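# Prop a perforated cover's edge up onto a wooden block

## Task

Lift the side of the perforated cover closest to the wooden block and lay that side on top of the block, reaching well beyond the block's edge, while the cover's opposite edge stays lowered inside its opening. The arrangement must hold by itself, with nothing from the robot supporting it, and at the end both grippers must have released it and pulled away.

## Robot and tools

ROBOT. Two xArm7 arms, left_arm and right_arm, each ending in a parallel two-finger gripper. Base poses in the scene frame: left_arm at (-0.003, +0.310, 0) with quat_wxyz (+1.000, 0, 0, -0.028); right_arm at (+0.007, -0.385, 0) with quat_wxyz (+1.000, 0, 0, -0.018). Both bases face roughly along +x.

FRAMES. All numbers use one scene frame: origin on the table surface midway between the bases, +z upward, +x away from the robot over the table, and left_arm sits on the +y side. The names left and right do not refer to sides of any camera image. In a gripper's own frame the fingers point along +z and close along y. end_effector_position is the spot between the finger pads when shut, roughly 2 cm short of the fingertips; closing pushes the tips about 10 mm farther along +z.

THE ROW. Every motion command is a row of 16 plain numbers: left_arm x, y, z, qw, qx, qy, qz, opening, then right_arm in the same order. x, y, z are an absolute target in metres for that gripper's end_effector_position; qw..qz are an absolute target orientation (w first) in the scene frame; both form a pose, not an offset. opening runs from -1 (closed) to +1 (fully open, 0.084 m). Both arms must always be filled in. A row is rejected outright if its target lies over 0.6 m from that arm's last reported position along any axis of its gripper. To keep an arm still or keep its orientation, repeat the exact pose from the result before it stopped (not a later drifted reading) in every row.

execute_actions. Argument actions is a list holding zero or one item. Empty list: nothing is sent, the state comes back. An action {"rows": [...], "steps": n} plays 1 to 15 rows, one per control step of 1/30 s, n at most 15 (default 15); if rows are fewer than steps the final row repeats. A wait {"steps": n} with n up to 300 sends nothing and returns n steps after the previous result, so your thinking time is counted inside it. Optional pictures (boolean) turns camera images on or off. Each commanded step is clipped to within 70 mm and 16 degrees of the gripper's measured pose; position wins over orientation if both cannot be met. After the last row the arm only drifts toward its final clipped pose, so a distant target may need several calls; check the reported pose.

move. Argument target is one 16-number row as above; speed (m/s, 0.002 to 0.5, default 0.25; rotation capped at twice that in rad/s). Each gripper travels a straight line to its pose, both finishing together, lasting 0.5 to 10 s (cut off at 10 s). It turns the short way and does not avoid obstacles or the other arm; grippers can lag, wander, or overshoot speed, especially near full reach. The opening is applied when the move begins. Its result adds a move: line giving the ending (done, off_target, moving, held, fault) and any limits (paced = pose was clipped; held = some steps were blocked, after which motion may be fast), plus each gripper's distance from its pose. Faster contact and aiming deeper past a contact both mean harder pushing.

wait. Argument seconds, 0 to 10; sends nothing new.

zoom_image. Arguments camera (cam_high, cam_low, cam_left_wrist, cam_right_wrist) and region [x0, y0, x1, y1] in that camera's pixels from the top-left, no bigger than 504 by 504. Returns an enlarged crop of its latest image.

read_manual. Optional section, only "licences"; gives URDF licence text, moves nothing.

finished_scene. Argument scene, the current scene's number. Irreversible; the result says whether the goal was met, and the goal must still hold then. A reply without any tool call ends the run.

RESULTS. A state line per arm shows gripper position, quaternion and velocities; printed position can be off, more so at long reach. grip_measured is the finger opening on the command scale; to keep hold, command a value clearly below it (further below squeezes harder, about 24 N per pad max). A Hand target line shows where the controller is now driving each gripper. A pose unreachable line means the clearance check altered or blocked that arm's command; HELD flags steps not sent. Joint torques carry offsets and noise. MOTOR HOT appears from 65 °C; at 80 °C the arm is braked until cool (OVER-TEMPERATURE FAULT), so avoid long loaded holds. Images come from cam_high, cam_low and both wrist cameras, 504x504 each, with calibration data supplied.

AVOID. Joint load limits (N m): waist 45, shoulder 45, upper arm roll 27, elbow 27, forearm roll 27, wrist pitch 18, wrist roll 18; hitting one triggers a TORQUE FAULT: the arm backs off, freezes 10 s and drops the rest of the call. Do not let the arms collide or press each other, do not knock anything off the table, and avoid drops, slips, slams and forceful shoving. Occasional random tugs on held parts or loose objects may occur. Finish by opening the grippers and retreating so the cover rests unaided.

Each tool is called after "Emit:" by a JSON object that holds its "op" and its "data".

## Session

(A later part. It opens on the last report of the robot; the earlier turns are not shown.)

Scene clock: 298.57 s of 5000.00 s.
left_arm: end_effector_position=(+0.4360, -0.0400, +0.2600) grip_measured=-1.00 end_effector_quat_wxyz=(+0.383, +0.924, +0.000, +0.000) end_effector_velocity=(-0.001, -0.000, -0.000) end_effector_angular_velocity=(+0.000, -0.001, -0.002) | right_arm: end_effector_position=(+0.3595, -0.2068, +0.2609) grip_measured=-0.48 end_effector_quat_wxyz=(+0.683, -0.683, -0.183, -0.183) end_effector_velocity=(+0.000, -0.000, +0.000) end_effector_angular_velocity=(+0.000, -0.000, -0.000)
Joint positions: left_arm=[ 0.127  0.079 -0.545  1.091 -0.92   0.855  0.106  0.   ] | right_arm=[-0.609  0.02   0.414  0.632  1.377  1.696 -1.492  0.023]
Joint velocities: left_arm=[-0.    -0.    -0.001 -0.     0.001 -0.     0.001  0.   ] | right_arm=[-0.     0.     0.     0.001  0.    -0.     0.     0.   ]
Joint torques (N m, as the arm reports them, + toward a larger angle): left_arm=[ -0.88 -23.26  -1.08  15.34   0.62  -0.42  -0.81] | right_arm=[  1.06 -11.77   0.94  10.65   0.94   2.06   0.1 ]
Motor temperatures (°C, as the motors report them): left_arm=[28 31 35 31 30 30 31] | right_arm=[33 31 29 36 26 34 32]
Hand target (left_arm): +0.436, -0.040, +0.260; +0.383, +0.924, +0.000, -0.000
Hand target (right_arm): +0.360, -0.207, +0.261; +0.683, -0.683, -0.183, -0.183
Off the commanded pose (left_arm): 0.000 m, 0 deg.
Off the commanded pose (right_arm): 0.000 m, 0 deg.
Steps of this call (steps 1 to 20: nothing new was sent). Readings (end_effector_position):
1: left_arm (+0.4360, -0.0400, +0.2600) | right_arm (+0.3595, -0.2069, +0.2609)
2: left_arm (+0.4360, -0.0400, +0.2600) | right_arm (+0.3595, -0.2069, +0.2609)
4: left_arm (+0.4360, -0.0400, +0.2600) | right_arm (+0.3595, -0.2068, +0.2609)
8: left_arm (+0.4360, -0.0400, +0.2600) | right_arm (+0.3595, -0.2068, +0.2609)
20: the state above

Emit:
{"op": "move", "data": {"target": [0.436,-0.04,0.26,0.383,0.924,0,0,-1,0.3444,-0.2068,0.2511,0.6744,-0.6744,-0.2126,-0.2126,-1], "speed": 0.012}}

Emit:
{"op": "move", "data": {"target": [0.436,-0.04,0.26,0.383,0.924,0,0,-1,0.3302,-0.2068,0.2401,0.6645,-0.6645,-0.2418,-0.2418,-1], "speed": 0.012}}

Emit:
{"op": "zoom_image", "data": {"camera": "cam_left_wrist", "region": [240,282,300,342]}}

Scene clock: 308.70 s of 5000.00 s.
left_arm: end_effector_position=(+0.4360, -0.0400, +0.2600) grip_measured=-1.00 end_effector_quat_wxyz=(+0.383, +0.924, -0.000, +0.000) end_effector_velocity=(-0.000, -0.000, -0.000) end_effector_angular_velocity=(-0.000, +0.000, -0.001) | right_arm: end_effector_position=(+0.3444, -0.2068, +0.2511) grip_measured=-0.48 end_effector_quat_wxyz=(+0.674, -0.674, -0.213, -0.213) end_effector_velocity=(+0.001, -0.001, +0.000) end_effector_angular_velocity=(-0.000, -0.003, -0.003)
Joint positions: left_arm=[ 0.127  0.079 -0.545  1.091 -0.92   0.855  0.106  0.   ] | right_arm=[-0.615  0.005  0.409  0.583  1.367  1.7   -1.616  0.023]
Joint velocities: left_arm=[ 0.001  0.    -0.001  0.     0.    -0.     0.     0.   ] | right_arm=[-0.002 -0.001 -0.001  0.     0.001 -0.    -0.002  0.   ]
Joint torques (N m, as the arm reports them, + toward a larger angle): left_arm=[ -0.81 -23.41  -0.92  15.45   0.63  -0.47  -0.8 ] | right_arm=[  0.23 -10.72   0.82   9.94   0.89   1.46   0.07]
Motor temperatures (°C, as the motors report them): left_arm=[28 31 35 31 30 30 31] | right_arm=[33 31 29 36 26 34 32]
Hand target (left_arm): +0.436, -0.040, +0.260; +0.383, +0.924, -0.000, +0.000
Hand target (right_arm): +0.344, -0.207, +0.251; +0.674, -0.674, -0.213, -0.213
Off the commanded pose (left_arm): 0.000 m, 0 deg.
Off the commanded pose (right_arm): 0.000 m, 0 deg.
After step 90, 3.27 s passed at rest.
move: done
camera_calibration (this result's frames):
cam_left_wrist: T_world_to_cam=[[-0.00621599, -0.701742, 0.712404, -0.180085], [-0.999922, 0.0120468, 0.00314184, 0.502024], [-0.010787, -0.712329, -0.701762, 0.29145], [0, 0, 0, 1]] pos_world=[0.50401, 0.0751873, 0.331244]
cam_right_wrist: T_world_to_cam=[[0.559416, -0.00771473, -0.828851, 0.0502417], [-0.828879, -0.00960111, -0.559345, 0.487278], [-0.0036427, 0.999924, -0.0117656, 0.341284], [0, 0, 0, 1]] pos_world=[0.377032, -0.336192, 0.318215]

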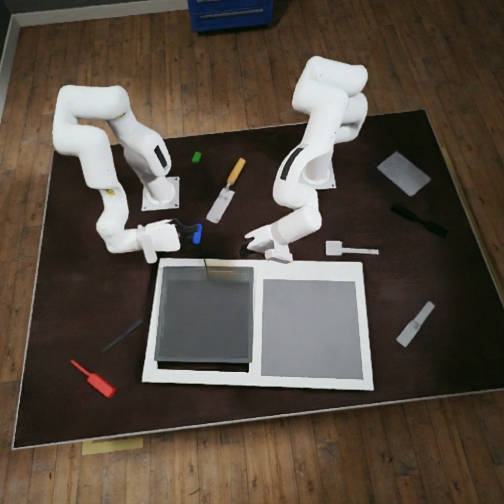

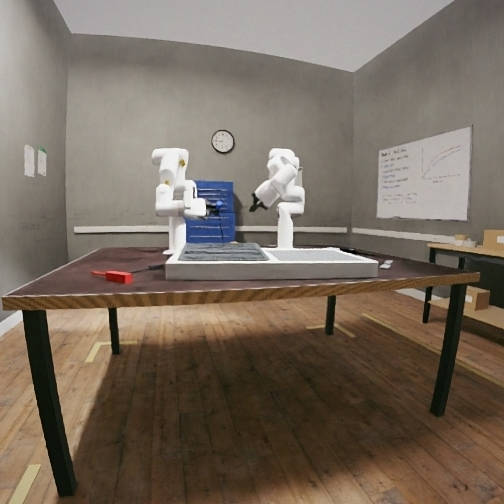

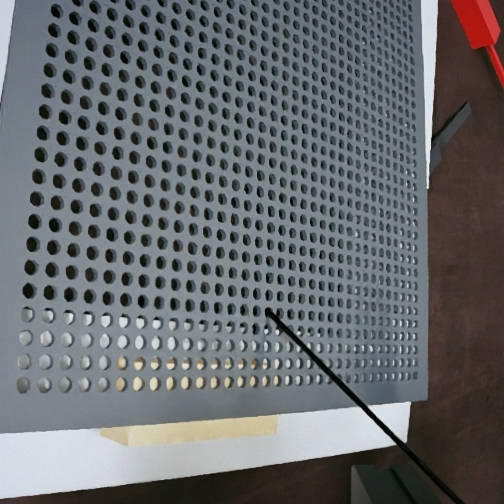

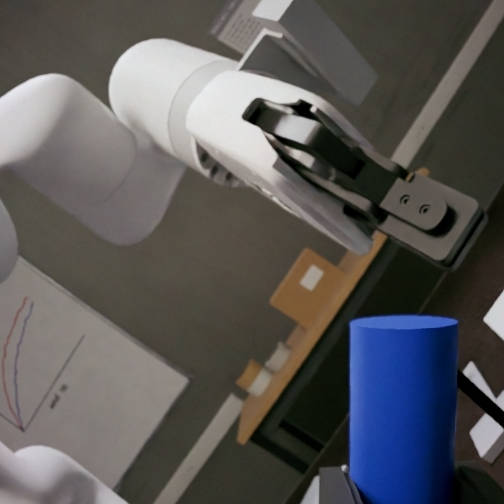

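Scene clock: 312.57 s of 5000.00 s.
left_arm: end_effector_position=(+0.4360, -0.0400, +0.2600) grip_measured=-1.00 end_effector_quat_wxyz=(+0.383, +0.924, +0.000, -0.000) end_effector_velocity=(+0.000, +0.000, +0.000) end_effector_angular_velocity=(+0.000, -0.001, +0.001) | right_arm: end_effector_position=(+0.3302, -0.2068, +0.2401) grip_measured=-0.48 end_effector_quat_wxyz=(+0.665, -0.664, -0.242, -0.242) end_effector_velocity=(+0.000, +0.000, -0.000) end_effector_angular_velocity=(+0.001, -0.001, -0.000)
Joint positions: left_arm=[ 0.127  0.079 -0.545  1.091 -0.92   0.855  0.106  0.   ] | right_arm=[-0.62  -0.     0.404  0.539  1.354  1.699 -1.744  0.023]
Joint velocities: left_arm=[-0.001 -0.     0.001  0.     0.     0.     0.     0.   ] | right_arm=[-0.     0.001  0.     0.     0.    -0.    -0.002 -0.   ]
Joint torques (N m, as the arm reports them, + toward a larger angle): left_arm=[ -0.9  -23.25  -0.92  15.45   0.57  -0.4   -0.81] | right_arm=[  0.3  -10.26   0.47   9.48   0.94   1.49  -0.04]
Motor temperatures (°C, as the motors report them): left_arm=[28 31 35 31 30 30 31] | right_arm=[33 31 29 36 26 34 32]
Hand target (left_arm): +0.436, -0.040, +0.260; +0.383, +0.924, -0.000, -0.000
Hand target (right_arm): +0.330, -0.207, +0.240; +0.665, -0.664, -0.242, -0.242
Off the commanded pose (left_arm): 0.000 m, 0 deg.
Off the commanded pose (right_arm): 0.000 m, 0 deg.
move: done
camera_calibration (this result's frames):
cam_left_wrist: T_world_to_cam=[[-0.00621573, -0.701742, 0.712404, -0.180085], [-0.999922, 0.0120468, 0.00314216, 0.502024], [-0.0107872, -0.712329, -0.701762, 0.29145], [0, 0, 0, 1]] pos_world=[0.50401, 0.0751873, 0.331244]
cam_right_wrist: T_world_to_cam=[[0.629509, -0.00770489, -0.776955, 0.0134722], [-0.776989, -0.00958845, -0.629442, 0.469066], [-0.00260001, 0.999924, -0.0120226, 0.340822], [0, 0, 0, 1]] pos_world=[0.356864, -0.336195, 0.309814]

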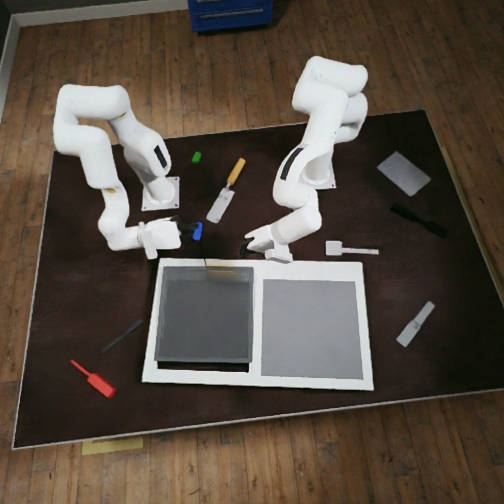

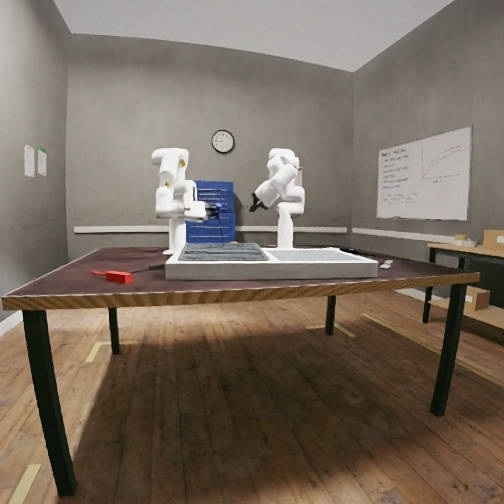

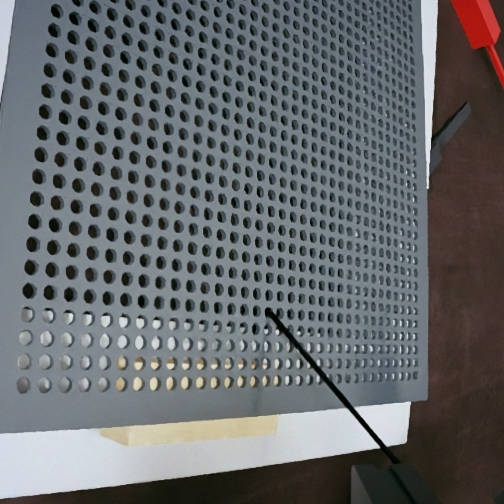

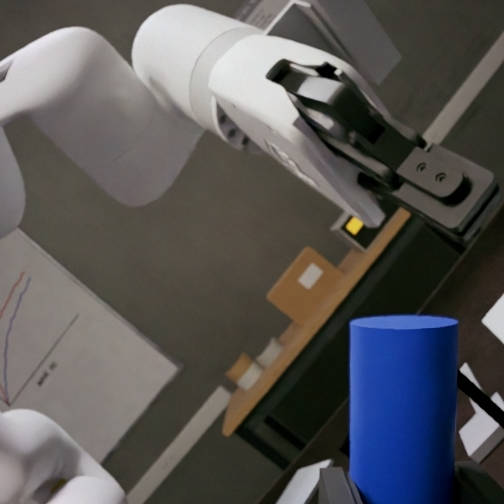

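Region (240, 282, 300, 342) of cam_left_wrist's 504x504 image, scaled by 8.400, with more detail than that image has.

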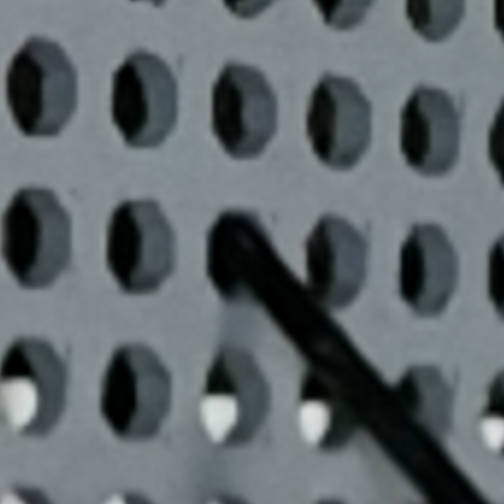

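Emit:
{"op": "move", "data": {"target": [0.436,-0.04,0.26,0.383,0.924,0,0,-1,0.3170,-0.2068,0.2283,0.6533,-0.6533,-0.2706,-0.2706,-1], "speed": 0.012}}

Emit:
{"op": "move", "data": {"target": [0.436,-0.04,0.26,0.383,0.924,0,0,-1,0.3049,-0.2068,0.2152,0.6409,-0.6409,-0.2988,-0.2988,-1], "speed": 0.012}}

Emit:
{"op": "zoom_image", "data": {"camera": "cam_left_wrist", "region": [240,282,300,342]}}

Scene clock: 320.17 s of 5000.00 s.
left_arm: end_effector_position=(+0.4360, -0.0400, +0.2600) grip_measured=-1.00 end_effector_quat_wxyz=(+0.383, +0.924, +0.000, -0.000) end_effector_velocity=(+0.000, +0.000, +0.000) end_effector_angular_velocity=(-0.000, -0.000, +0.001) | right_arm: end_effector_position=(+0.3170, -0.2068, +0.2283) grip_measured=-0.48 end_effector_quat_wxyz=(+0.653, -0.653, -0.271, -0.271) end_effector_velocity=(-0.000, -0.000, -0.000) end_effector_angular_velocity=(-0.001, -0.002, -0.000)
Joint positions: left_arm=[ 0.127  0.079 -0.545  1.091 -0.92   0.855  0.106  0.   ] | right_arm=[-0.624  0.003  0.399  0.499  1.341  1.693 -1.873  0.023]
Joint velocities: left_arm=[ 0.001 -0.    -0.    -0.    -0.     0.     0.     0.   ] | right_arm=[-0.001 -0.    -0.    -0.    -0.001 -0.    -0.002 -0.   ]
Joint torques (N m, as the arm reports them, + toward a larger angle): left_arm=[ -0.87 -23.51  -1.01  15.31   0.58  -0.41  -0.78] | right_arm=[  0.32 -10.31   0.63   9.03   0.81   1.77  -0.18]
Motor temperatures (°C, as the motors report them): left_arm=[28 31 35 31 30 30 31] | right_arm=[33 31 29 36 26 34 32]
Hand target (left_arm): +0.436, -0.040, +0.260; +0.383, +0.924, +0.000, +0.000
Hand target (right_arm): +0.317, -0.207, +0.228; +0.653, -0.653, -0.271, -0.271
Off the commanded pose (left_arm): 0.000 m, 0 deg.
Off the commanded pose (right_arm): 0.000 m, 0 deg.
After step 90, 0.73 s passed at rest.
move: done
camera_calibration (this result's frames):
cam_left_wrist: T_world_to_cam=[[-0.00621581, -0.701742, 0.712404, -0.180085], [-0.999922, 0.0120468, 0.00314206, 0.502024], [-0.0107871, -0.71233, -0.701762, 0.29145], [0, 0, 0, 1]] pos_world=[0.50401, 0.0751872, 0.331244]
cam_right_wrist: T_world_to_cam=[[0.694923, -0.00769486, -0.719043, -0.0213386], [-0.719082, -0.00958864, -0.694859, 0.44796], [-0.0015478, 0.999924, -0.0121966, 0.340349], [0, 0, 0, 1]] pos_world=[0.337476, -0.336192, 0.300077]

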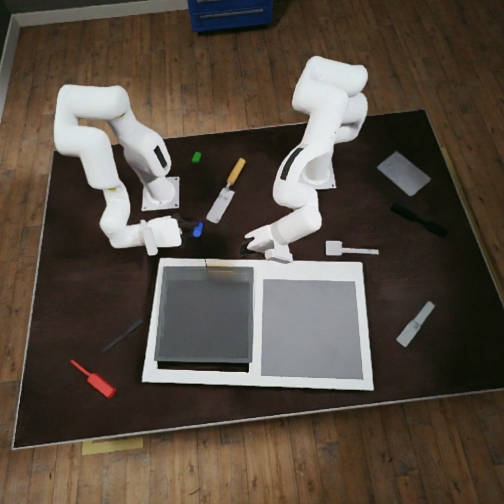

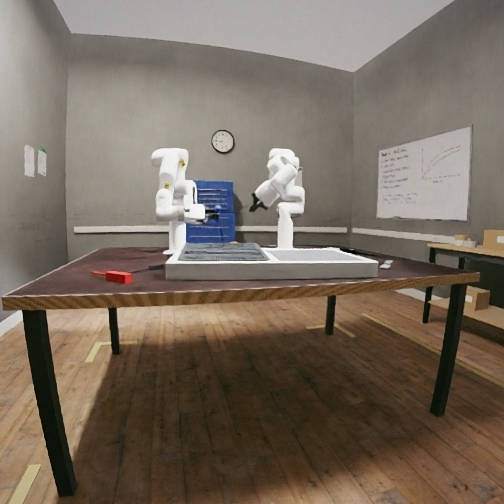

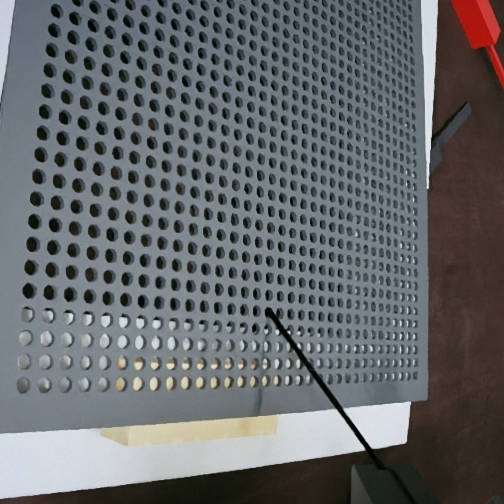

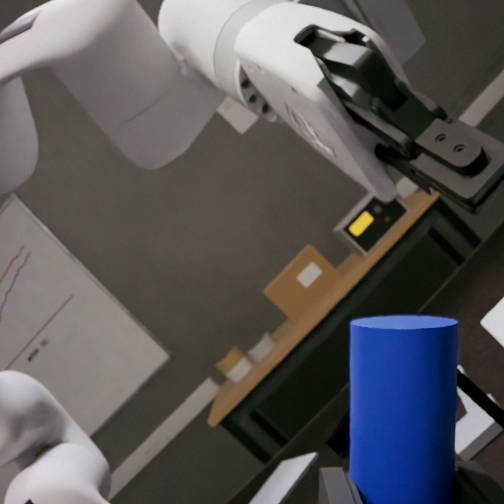

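Scene clock: 324.03 s of 5000.00 s.
left_arm: end_effector_position=(+0.4360, -0.0400, +0.2600) grip_measured=-1.00 end_effector_quat_wxyz=(+0.383, +0.924, -0.000, +0.000) end_effector_velocity=(+0.001, +0.001, +0.000) end_effector_angular_velocity=(-0.000, -0.001, +0.002) | right_arm: end_effector_position=(+0.3049, -0.2068, +0.2153) grip_measured=-0.48 end_effector_quat_wxyz=(+0.641, -0.641, -0.299, -0.299) end_effector_velocity=(-0.000, +0.000, -0.000) end_effector_angular_velocity=(-0.000, -0.001, -0.000)
Joint positions: left_arm=[ 0.127  0.079 -0.545  1.091 -0.92   0.855  0.106  0.   ] | right_arm=[-0.628  0.019  0.395  0.466  1.325  1.68  -2.007  0.023]
Joint velocities: left_arm=[-0.001 -0.001  0.002  0.    -0.    -0.     0.     0.   ] | right_arm=[-0.    -0.     0.001 -0.001  0.    -0.001 -0.001 -0.   ]
Joint torques (N m, as the arm reports them, + toward a larger angle): left_arm=[ -0.92 -23.39  -0.97  15.42   0.58  -0.44  -0.79] | right_arm=[  0.51 -10.24   0.76   8.49   0.34   1.77  -0.15]
Motor temperatures (°C, as the motors report them): left_arm=[28 31 35 31 30 30 31] | right_arm=[33 30 29 36 26 34 32]
Hand target (left_arm): +0.436, -0.040, +0.260; +0.383, +0.924, -0.000, -0.000
Hand target (right_arm): +0.305, -0.207, +0.215; +0.641, -0.641, -0.299, -0.299
Off the commanded pose (left_arm): 0.000 m, 0 deg.
Off the commanded pose (right_arm): 0.000 m, 0 deg.
move: done
camera_calibration (this result's frames):
cam_left_wrist: T_world_to_cam=[[-0.00621603, -0.701742, 0.712404, -0.180085], [-0.999922, 0.0120468, 0.00314178, 0.502025], [-0.0107869, -0.712329, -0.701762, 0.29145], [0, 0, 0, 1]] pos_world=[0.50401, 0.0751872, 0.331244]
cam_right_wrist: T_world_to_cam=[[0.754871, -0.00758788, -0.655829, -0.0541783], [-0.655873, -0.009587, -0.75481, 0.42379], [-0.000560028, 0.999925, -0.0122136, 0.339858], [0, 0, 0, 1]] pos_world=[0.319041, -0.336181, 0.288501]

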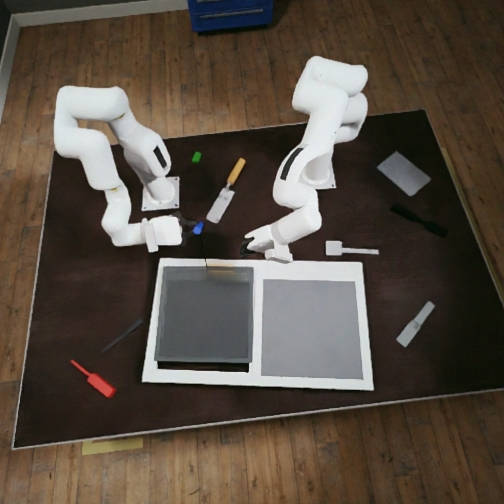

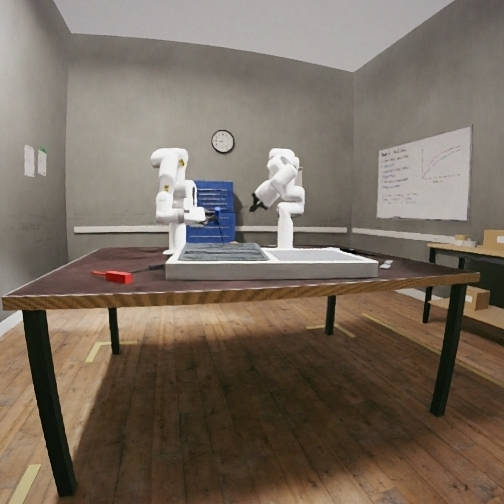

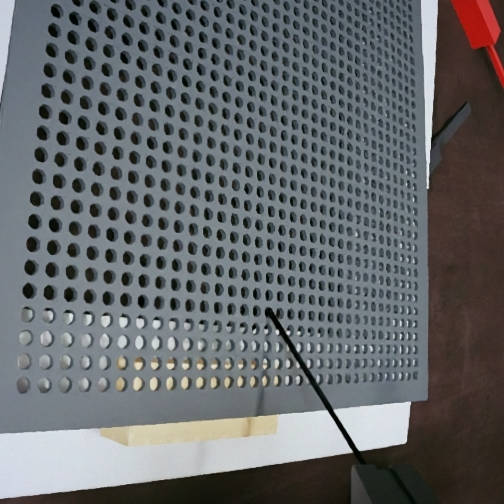

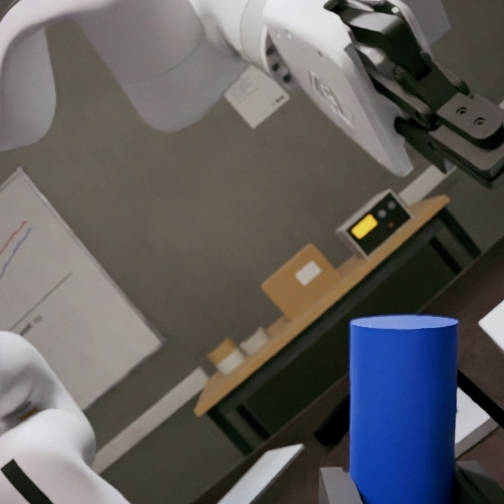

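Region (240, 282, 300, 342) of cam_left_wrist's 504x504 image, scaled by 8.400, with more detail than that image has.

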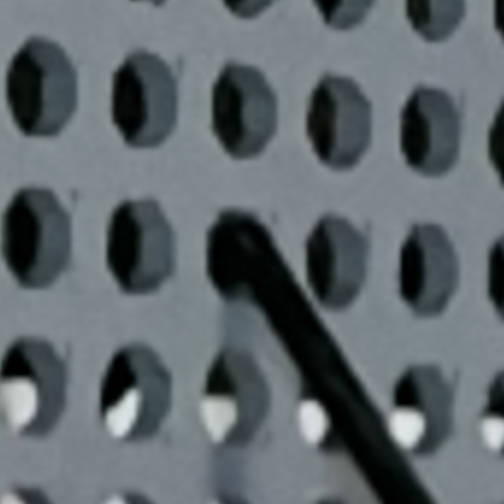

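Emit:
{"op": "move", "data": {"target": [0.436,-0.04,0.26,0.383,0.924,0,0,-1,0.2942,-0.2068,0.2013,0.6272,-0.6272,-0.3265,-0.3265,-1], "speed": 0.012}}

Emit:
{"op": "move", "data": {"target": [0.436,-0.04,0.26,0.383,0.924,0,0,-1,0.2848,-0.2068,0.1867,0.6124,-0.6124,-0.3536,-0.3536,-1], "speed": 0.012}}

Emit:
{"op": "zoom_image", "data": {"camera": "cam_left_wrist", "region": [240,282,300,342]}}

Scene clock: 333.70 s of 5000.00 s.
left_arm: end_effector_position=(+0.4360, -0.0400, +0.2600) grip_measured=-1.00 end_effector_quat_wxyz=(+0.383, +0.924, +0.000, +0.000) end_effector_velocity=(-0.000, -0.000, +0.000) end_effector_angular_velocity=(+0.000, -0.001, -0.001) | right_arm: end_effector_position=(+0.2942, -0.2068, +0.2013) grip_measured=-0.48 end_effector_quat_wxyz=(+0.627, -0.627, -0.326, -0.326) end_effector_velocity=(-0.000, -0.000, -0.000) end_effector_angular_velocity=(-0.000, -0.001, +0.000)
Joint positions: left_arm=[ 0.127  0.079 -0.545  1.091 -0.92   0.855  0.106  0.   ] | right_arm=[-0.631  0.046  0.392  0.44   1.31   1.661 -2.143  0.023]
Joint velocities: left_arm=[-0. -0. -0. -0.  0. -0.  0.  0.] | right_arm=[ 0.     0.    -0.001 -0.    -0.001 -0.    -0.002  0.   ]
Joint torques (N m, as the arm reports them, + toward a larger angle): left_arm=[ -0.8  -23.25  -1.03  15.45   0.66  -0.43  -0.74] | right_arm=[ 0.59 -9.86  0.71  7.82  0.42  1.87 -0.13]
Motor temperatures (°C, as the motors report them): left_arm=[28 31 35 31 30 30 31] | right_arm=[33 30 29 36 26 34 32]
Hand target (left_arm): +0.436, -0.040, +0.260; +0.383, +0.924, +0.000, -0.000
Hand target (right_arm): +0.294, -0.207, +0.201; +0.627, -0.627, -0.327, -0.327
Off the commanded pose (left_arm): 0.000 m, 0 deg.
Off the commanded pose (right_arm): 0.000 m, 0 deg.
After step 90, 2.80 s passed at rest.
move: done
camera_calibration (this result's frames):
cam_left_wrist: T_world_to_cam=[[-0.00621589, -0.701742, 0.712404, -0.180085], [-0.999922, 0.0120467, 0.00314186, 0.502024], [-0.0107869, -0.712329, -0.701762, 0.29145], [0, 0, 0, 1]] pos_world=[0.50401, 0.0751873, 0.331244]
cam_right_wrist: T_world_to_cam=[[0.809257, -0.00776997, -0.587403, -0.085076], [-0.587454, -0.00956039, -0.809201, 0.397125], [0.000671666, 0.999924, -0.0123013, 0.339372], [0, 0, 0, 1]] pos_world=[0.301913, -0.33621, 0.275555]

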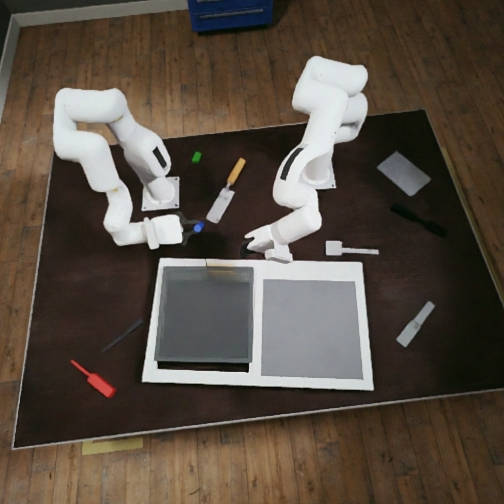

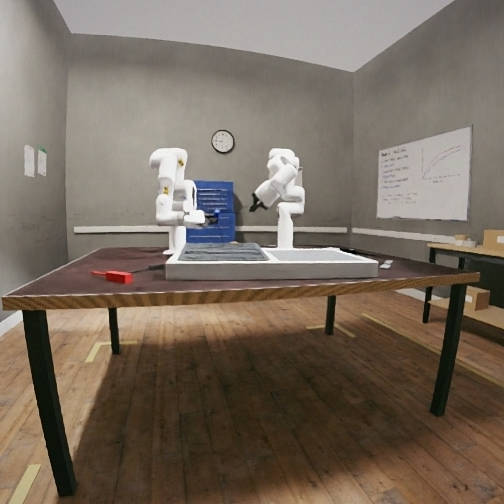

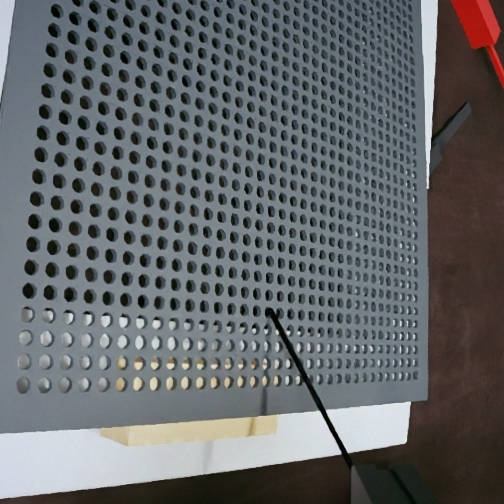

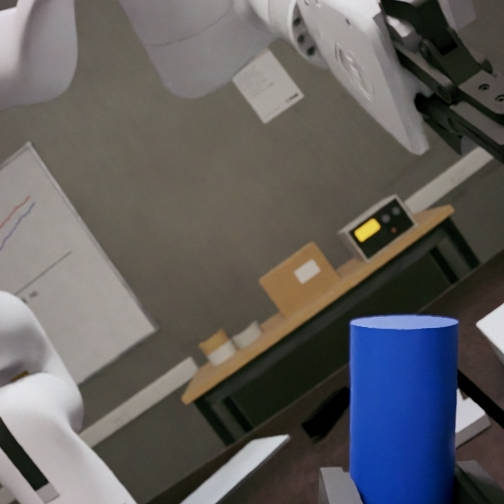

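Scene clock: 337.57 s of 5000.00 s.
left_arm: end_effector_position=(+0.4360, -0.0400, +0.2600) grip_measured=-1.00 end_effector_quat_wxyz=(+0.383, +0.924, -0.000, -0.000) end_effector_velocity=(+0.000, +0.000, +0.000) end_effector_angular_velocity=(+0.000, +0.000, +0.000) | right_arm: end_effector_position=(+0.2848, -0.2068, +0.1868) grip_measured=-0.48 end_effector_quat_wxyz=(+0.612, -0.612, -0.354, -0.354) end_effector_velocity=(+0.000, -0.000, -0.000) end_effector_angular_velocity=(-0.000, -0.002, -0.001)
Joint positions: left_arm=[ 0.127  0.079 -0.545  1.091 -0.92   0.855  0.106  0.   ] | right_arm=[-0.634  0.085  0.388  0.421  1.294  1.636 -2.28   0.023]
Joint velocities: left_arm=[ 0. -0. -0. -0.  0.  0. -0.  0.] | right_arm=[-0.001  0.     0.001 -0.     0.    -0.    -0.002  0.   ]
Joint torques (N m, as the arm reports them, + toward a larger angle): left_arm=[ -0.91 -23.25  -1.08  15.37   0.53  -0.45  -0.83] | right_arm=[  0.23 -10.39   1.12   7.01   0.2    1.59  -0.11]
Motor temperatures (°C, as the motors report them): left_arm=[28 31 35 31 30 30 31] | right_arm=[33 30 29 36 26 34 32]
Hand target (left_arm): +0.436, -0.040, +0.260; +0.383, +0.924, -0.000, -0.000
Hand target (right_arm): +0.285, -0.207, +0.187; +0.612, -0.612, -0.354, -0.354
Off the commanded pose (left_arm): 0.000 m, 0 deg.
Off the commanded pose (right_arm): 0.000 m, 0 deg.
move: done
camera_calibration (this result's frames):
cam_left_wrist: T_world_to_cam=[[-0.0062159, -0.701742, 0.712404, -0.180085], [-0.999922, 0.0120469, 0.00314202, 0.502024], [-0.0107871, -0.712329, -0.701762, 0.29145], [0, 0, 0, 1]] pos_world=[0.50401, 0.0751872, 0.331244]
cam_right_wrist: T_world_to_cam=[[0.857424, -0.00776606, -0.514552, -0.113365], [-0.514607, -0.00954794, -0.857373, 0.36805], [0.0017455, 0.999924, -0.0121831, 0.338873], [0, 0, 0, 1]] pos_world=[0.286011, -0.336213, 0.261353]

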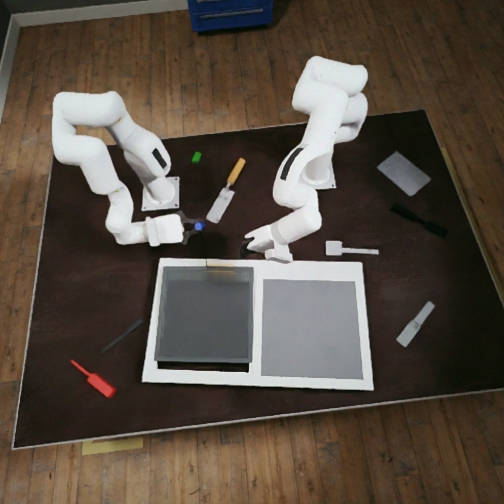

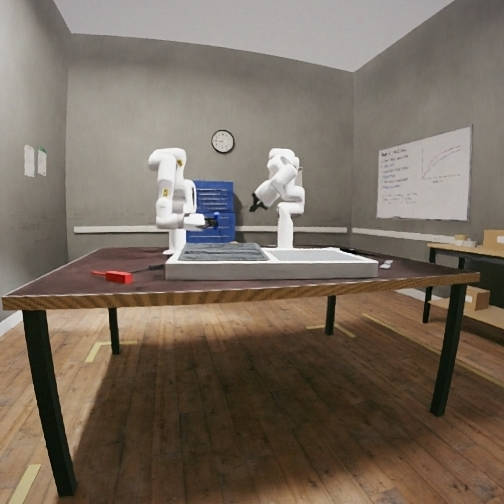

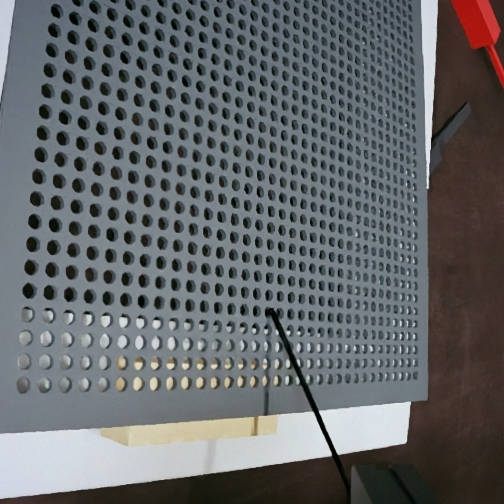

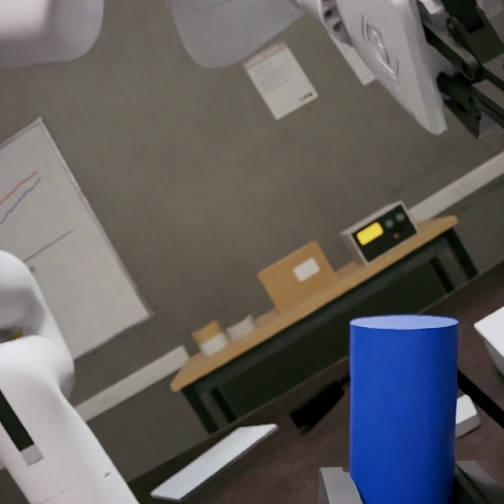

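Region (240, 282, 300, 342) of cam_left_wrist's 504x504 image, scaled by 8.400, with more detail than that image has.

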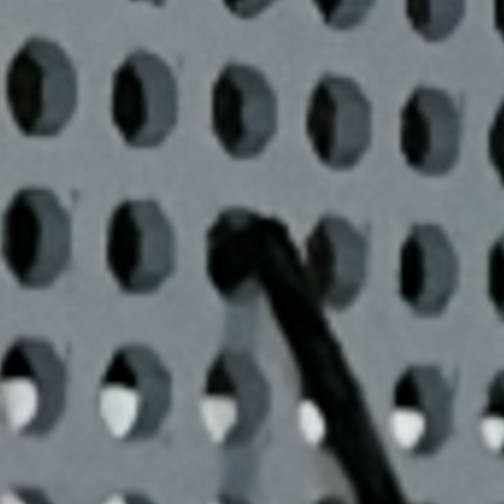

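Emit:
{"op": "move", "data": {"target": [0.436,-0.04,0.26,0.383,0.924,0,0,-1,0.2973,-0.2068,0.2084,0.6124,-0.6124,-0.3536,-0.3536,-1], "speed": 0.01}}

Scene clock: 342.30 s of 5000.00 s.
left_arm: end_effector_position=(+0.4360, -0.0400, +0.2600) grip_measured=-1.00 end_effector_quat_wxyz=(+0.383, +0.924, +0.000, -0.000) end_effector_velocity=(-0.000, -0.000, -0.000) end_effector_angular_velocity=(-0.000, +0.000, +0.000) | right_arm: end_effector_position=(+0.2973, -0.2068, +0.2083) grip_measured=-0.48 end_effector_quat_wxyz=(+0.612, -0.612, -0.354, -0.354) end_effector_velocity=(-0.001, +0.001, -0.000) end_effector_angular_velocity=(+0.000, +0.002, +0.002)
Joint positions: left_arm=[ 0.127  0.079 -0.545  1.091 -0.92   0.855  0.106  0.   ] | right_arm=[-0.632  0.025  0.393  0.446  1.317  1.673 -2.207  0.023]
Joint velocities: left_arm=[-0.001  0.     0.     0.     0.     0.    -0.     0.   ] | right_arm=[ 0.001 -0.     0.001 -0.001 -0.001  0.     0.001  0.   ]
Joint torques (N m, as the arm reports them, + toward a larger angle): left_arm=[ -0.88 -23.46  -1.06  15.24   0.54  -0.46  -0.8 ] | right_arm=[ 0.66 -9.91  0.7   8.01  0.6   1.53 -0.1 ]
Motor temperatures (°C, as the motors report them): left_arm=[28 31 35 31 30 30 31] | right_arm=[33 30 29 36 26 34 32]
Hand target (left_arm): +0.436, -0.040, +0.260; +0.383, +0.924, +0.000, +0.000
Hand target (right_arm): +0.297, -0.207, +0.208; +0.612, -0.612, -0.354, -0.354
Off the commanded pose (left_arm): 0.000 m, 0 deg.
Off the commanded pose (right_arm): 0.000 m, 0 deg.
move: done
camera_calibration (this result's frames):
cam_left_wrist: T_world_to_cam=[[-0.00621579, -0.701742, 0.712404, -0.180085], [-0.999922, 0.0120468, 0.00314204, 0.502024], [-0.0107871, -0.71233, -0.701762, 0.29145], [0, 0, 0, 1]] pos_world=[0.50401, 0.0751872, 0.331244]
cam_right_wrist: T_world_to_cam=[[0.857389, -0.0080697, -0.514606, -0.11305], [-0.514666, -0.00970327, -0.857336, 0.392938], [0.00192508, 0.99992, -0.0124727, 0.339123], [0, 0, 0, 1]] pos_world=[0.298507, -0.336195, 0.282934]

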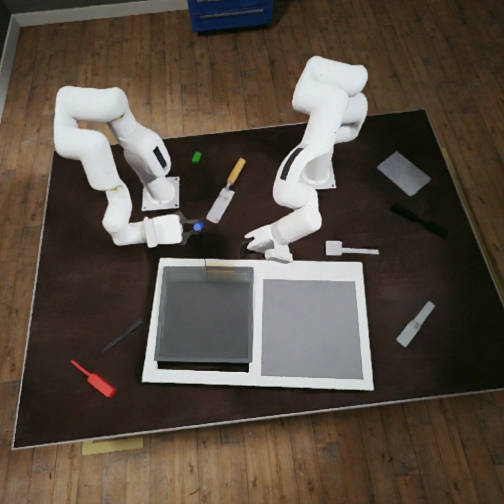

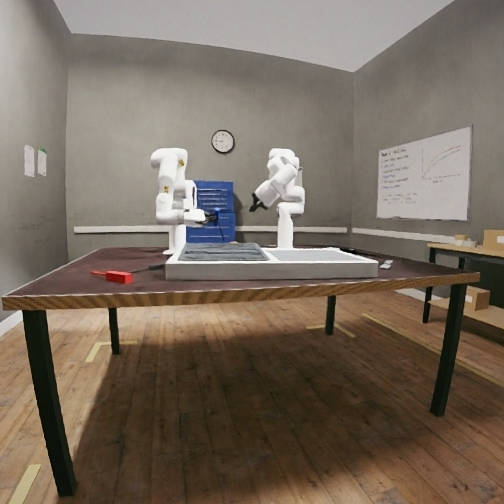

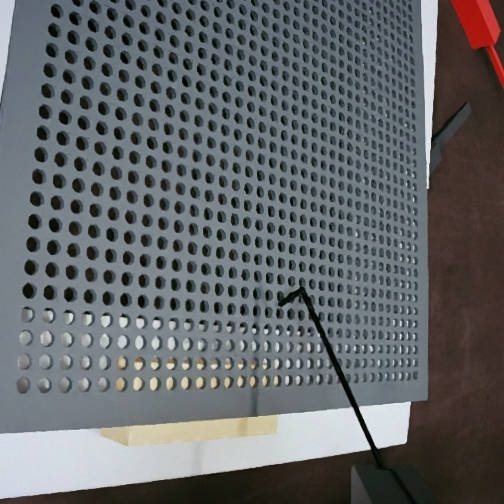

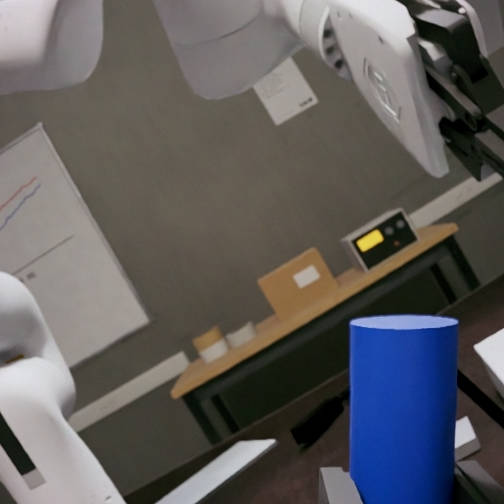

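Emit:
{"op": "move", "data": {"target": [0.35,0.25,0.30,0.383,0.924,0,0,-1,0.30,-0.22,0.36,0.6124,-0.6124,-0.3536,-0.3536,-1], "speed": 0.2}}

Emit:
{"op": "move", "data": {"target": [0.35,0.25,0.30,0.383,0.924,0,0,-1,0.27,-0.43,0.20,0,-1,0,0,-1], "speed": 0.25}}

Scene clock: 349.57 s of 5000.00 s.
left_arm: end_effector_position=(+0.3497, +0.2491, +0.2995) grip_measured=-1.00 end_effector_quat_wxyz=(+0.382, +0.924, -0.000, -0.001) end_effector_velocity=(-0.000, +0.001, +0.001) end_effector_angular_velocity=(+0.000, -0.001, +0.001) | right_arm: end_effector_position=(+0.3002, -0.2199, +0.3593) grip_measured=-0.48 end_effector_quat_wxyz=(+0.612, -0.613, -0.353, -0.353) end_effector_velocity=(+0.000, -0.000, +0.001) end_effector_angular_velocity=(+0.001, -0.001, -0.001)
Joint positions: left_arm=[ 0.469 -0.332 -0.088  0.853 -0.76   1.524  0.508  0.   ] | right_arm=[-0.652 -0.426  0.294  0.508  1.397  1.97  -1.759  0.023]
Joint velocities: left_arm=[ 0.003 -0.001  0.001  0.001  0.001  0.002  0.002  0.   ] | right_arm=[-0.001 -0.001 -0.001  0.002  0.001  0.001  0.002 -0.   ]
Joint torques (N m, as the arm reports them, + toward a larger angle): left_arm=[ -0.71 -14.65   0.91  15.06  -0.08   0.15  -0.73] | right_arm=[ 0.51 -5.65 -1.7  12.33  1.21  1.18  0.05]
Motor temperatures (°C, as the motors report them): left_arm=[28 31 35 31 30 30 31] | right_arm=[33 30 29 36 26 34 32]
Hand target (left_arm): +0.350, +0.250, +0.300; +0.382, +0.924, +0.000, -0.000
Hand target (right_arm): +0.300, -0.220, +0.360; +0.612, -0.613, -0.353, -0.354
Off the commanded pose (left_arm): 0.001 m, 0 deg.
Off the commanded pose (right_arm): 0.001 m, 0 deg.
After step 90, 2.33 s passed at rest.
move: done
camera_calibration (this result's frames):
cam_left_wrist: T_world_to_cam=[[-0.0063446, -0.702453, 0.711702, -0.00540943], [-0.999903, 0.0132889, 0.00420242, 0.411442], [-0.0124098, -0.711606, -0.702469, 0.52478], [0, 0, 0, 1]] pos_world=[0.41788, 0.364169, 0.370763]
cam_right_wrist: T_world_to_cam=[[0.856666, -0.00893206, -0.515794, -0.0374636], [-0.515863, -0.00923966, -0.856621, 0.524012], [0.00288563, 0.999917, -0.012523, 0.353817], [0, 0, 0, 1]] pos_world=[0.301392, -0.34928, 0.433987]

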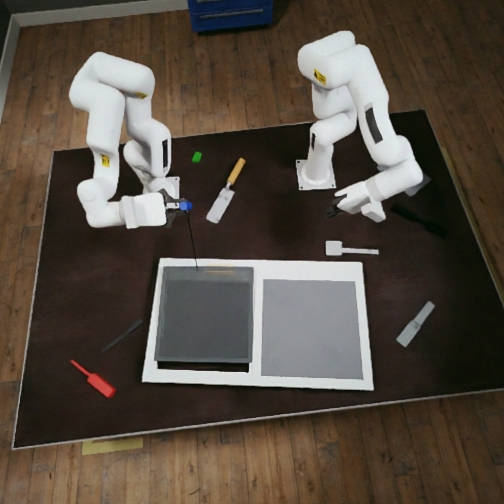

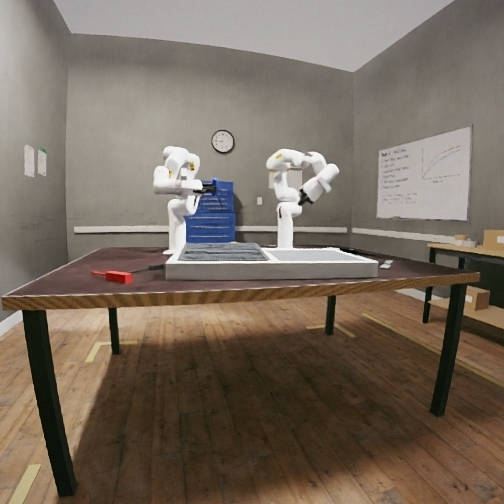

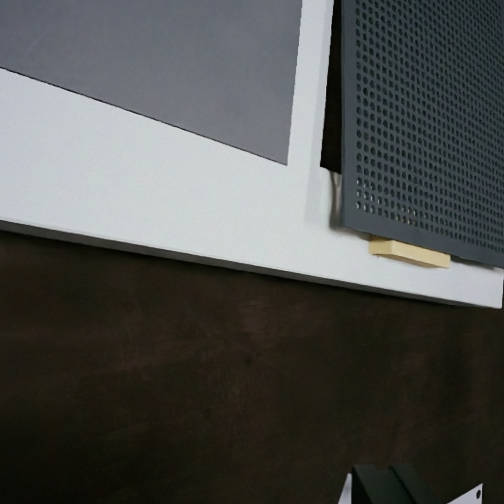

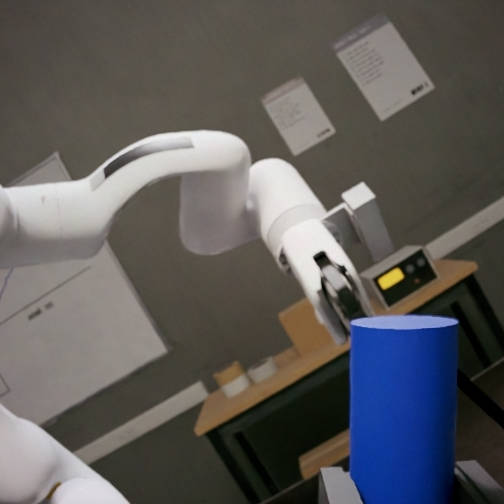

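Scene clock: 353.60 s of 5000.00 s.
left_arm: end_effector_position=(+0.3500, +0.2500, +0.3000) grip_measured=-1.00 end_effector_quat_wxyz=(+0.383, +0.924, -0.000, +0.000) end_effector_velocity=(-0.000, -0.001, -0.000) end_effector_angular_velocity=(+0.001, +0.001, -0.001) | right_arm: end_effector_position=(+0.2698, -0.4308, +0.2007) grip_measured=-0.48 end_effector_quat_wxyz=(-0.000, +1.000, +0.000, -0.001) end_effector_velocity=(+0.000, -0.000, -0.000) end_effector_angular_velocity=(-0.003, +0.001, -0.001)
Joint positions: left_arm=[ 0.47  -0.331 -0.087  0.855 -0.761  1.525  0.508  0.   ] | right_arm=[-1.102 -1.034  0.772  0.482  0.652  1.405 -0.803  0.023]
Joint velocities: left_arm=[ 0.    -0.    -0.002  0.     0.     0.    -0.001  0.   ] | right_arm=[-0.001  0.     0.002  0.    -0.001 -0.001  0.002 -0.   ]
Joint torques (N m, as the arm reports them, + toward a larger angle): left_arm=[ -0.76 -14.9    0.78  14.78  -0.15   0.12  -0.83] | right_arm=[ 0.48  2.99 -6.87 11.19 -0.16 -1.86 -0.01]
Motor temperatures (°C, as the motors report them): left_arm=[28 31 35 31 30 30 31] | right_arm=[33 30 29 36 26 34 32]
Hand target (left_arm): +0.350, +0.250, +0.300; +0.383, +0.924, -0.000, +0.000
Hand target (right_arm): +0.270, -0.431, +0.201; +0.000, +1.000, +0.000, -0.002
Off the commanded pose (left_arm): 0.000 m, 0 deg.
Off the commanded pose (right_arm): 0.001 m, 0 deg.
move: done
camera_calibration (this result's frames):
cam_left_wrist: T_world_to_cam=[[-0.00621868, -0.701744, 0.712402, -0.00561097], [-0.999922, 0.0120493, 0.00314055, 0.41241], [-0.0107878, -0.712327, -0.701765, 0.525167], [0, 0, 0, 1]] pos_world=[0.418008, 0.365184, 0.371246]
cam_right_wrist: T_world_to_cam=[[-0.0161257, -0.99984, 0.00775111, -0.39161], [-0.99979, 0.0162221, 0.0125291, 0.337563], [-0.0126528, -0.00754745, -0.999891, 0.331165], [0, 0, 0, 1]] pos_world=[0.335367, -0.394523, 0.329936]

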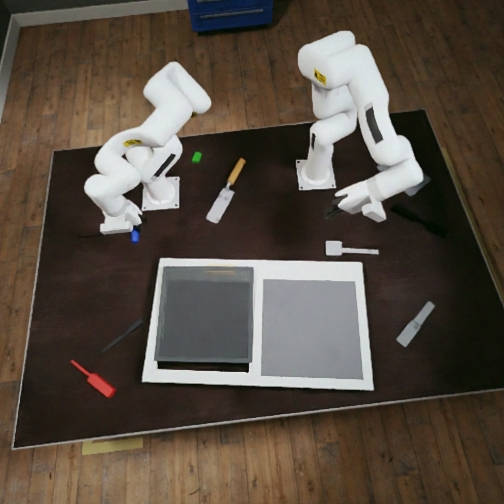

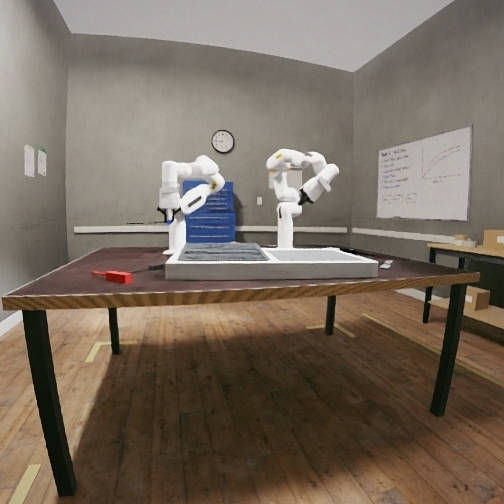

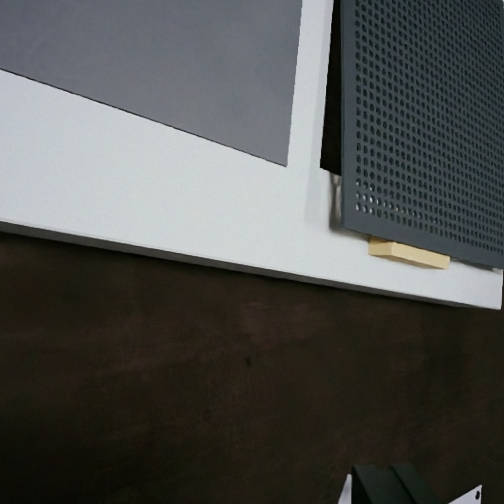

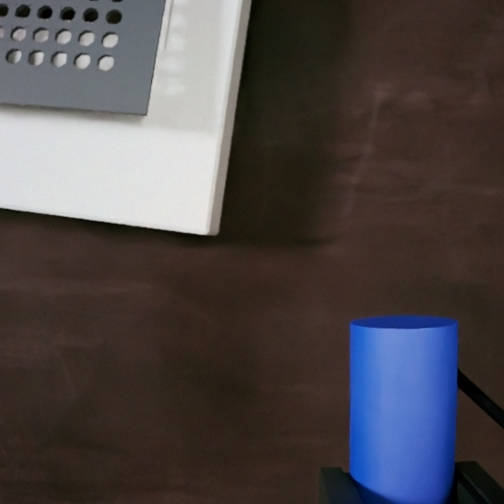

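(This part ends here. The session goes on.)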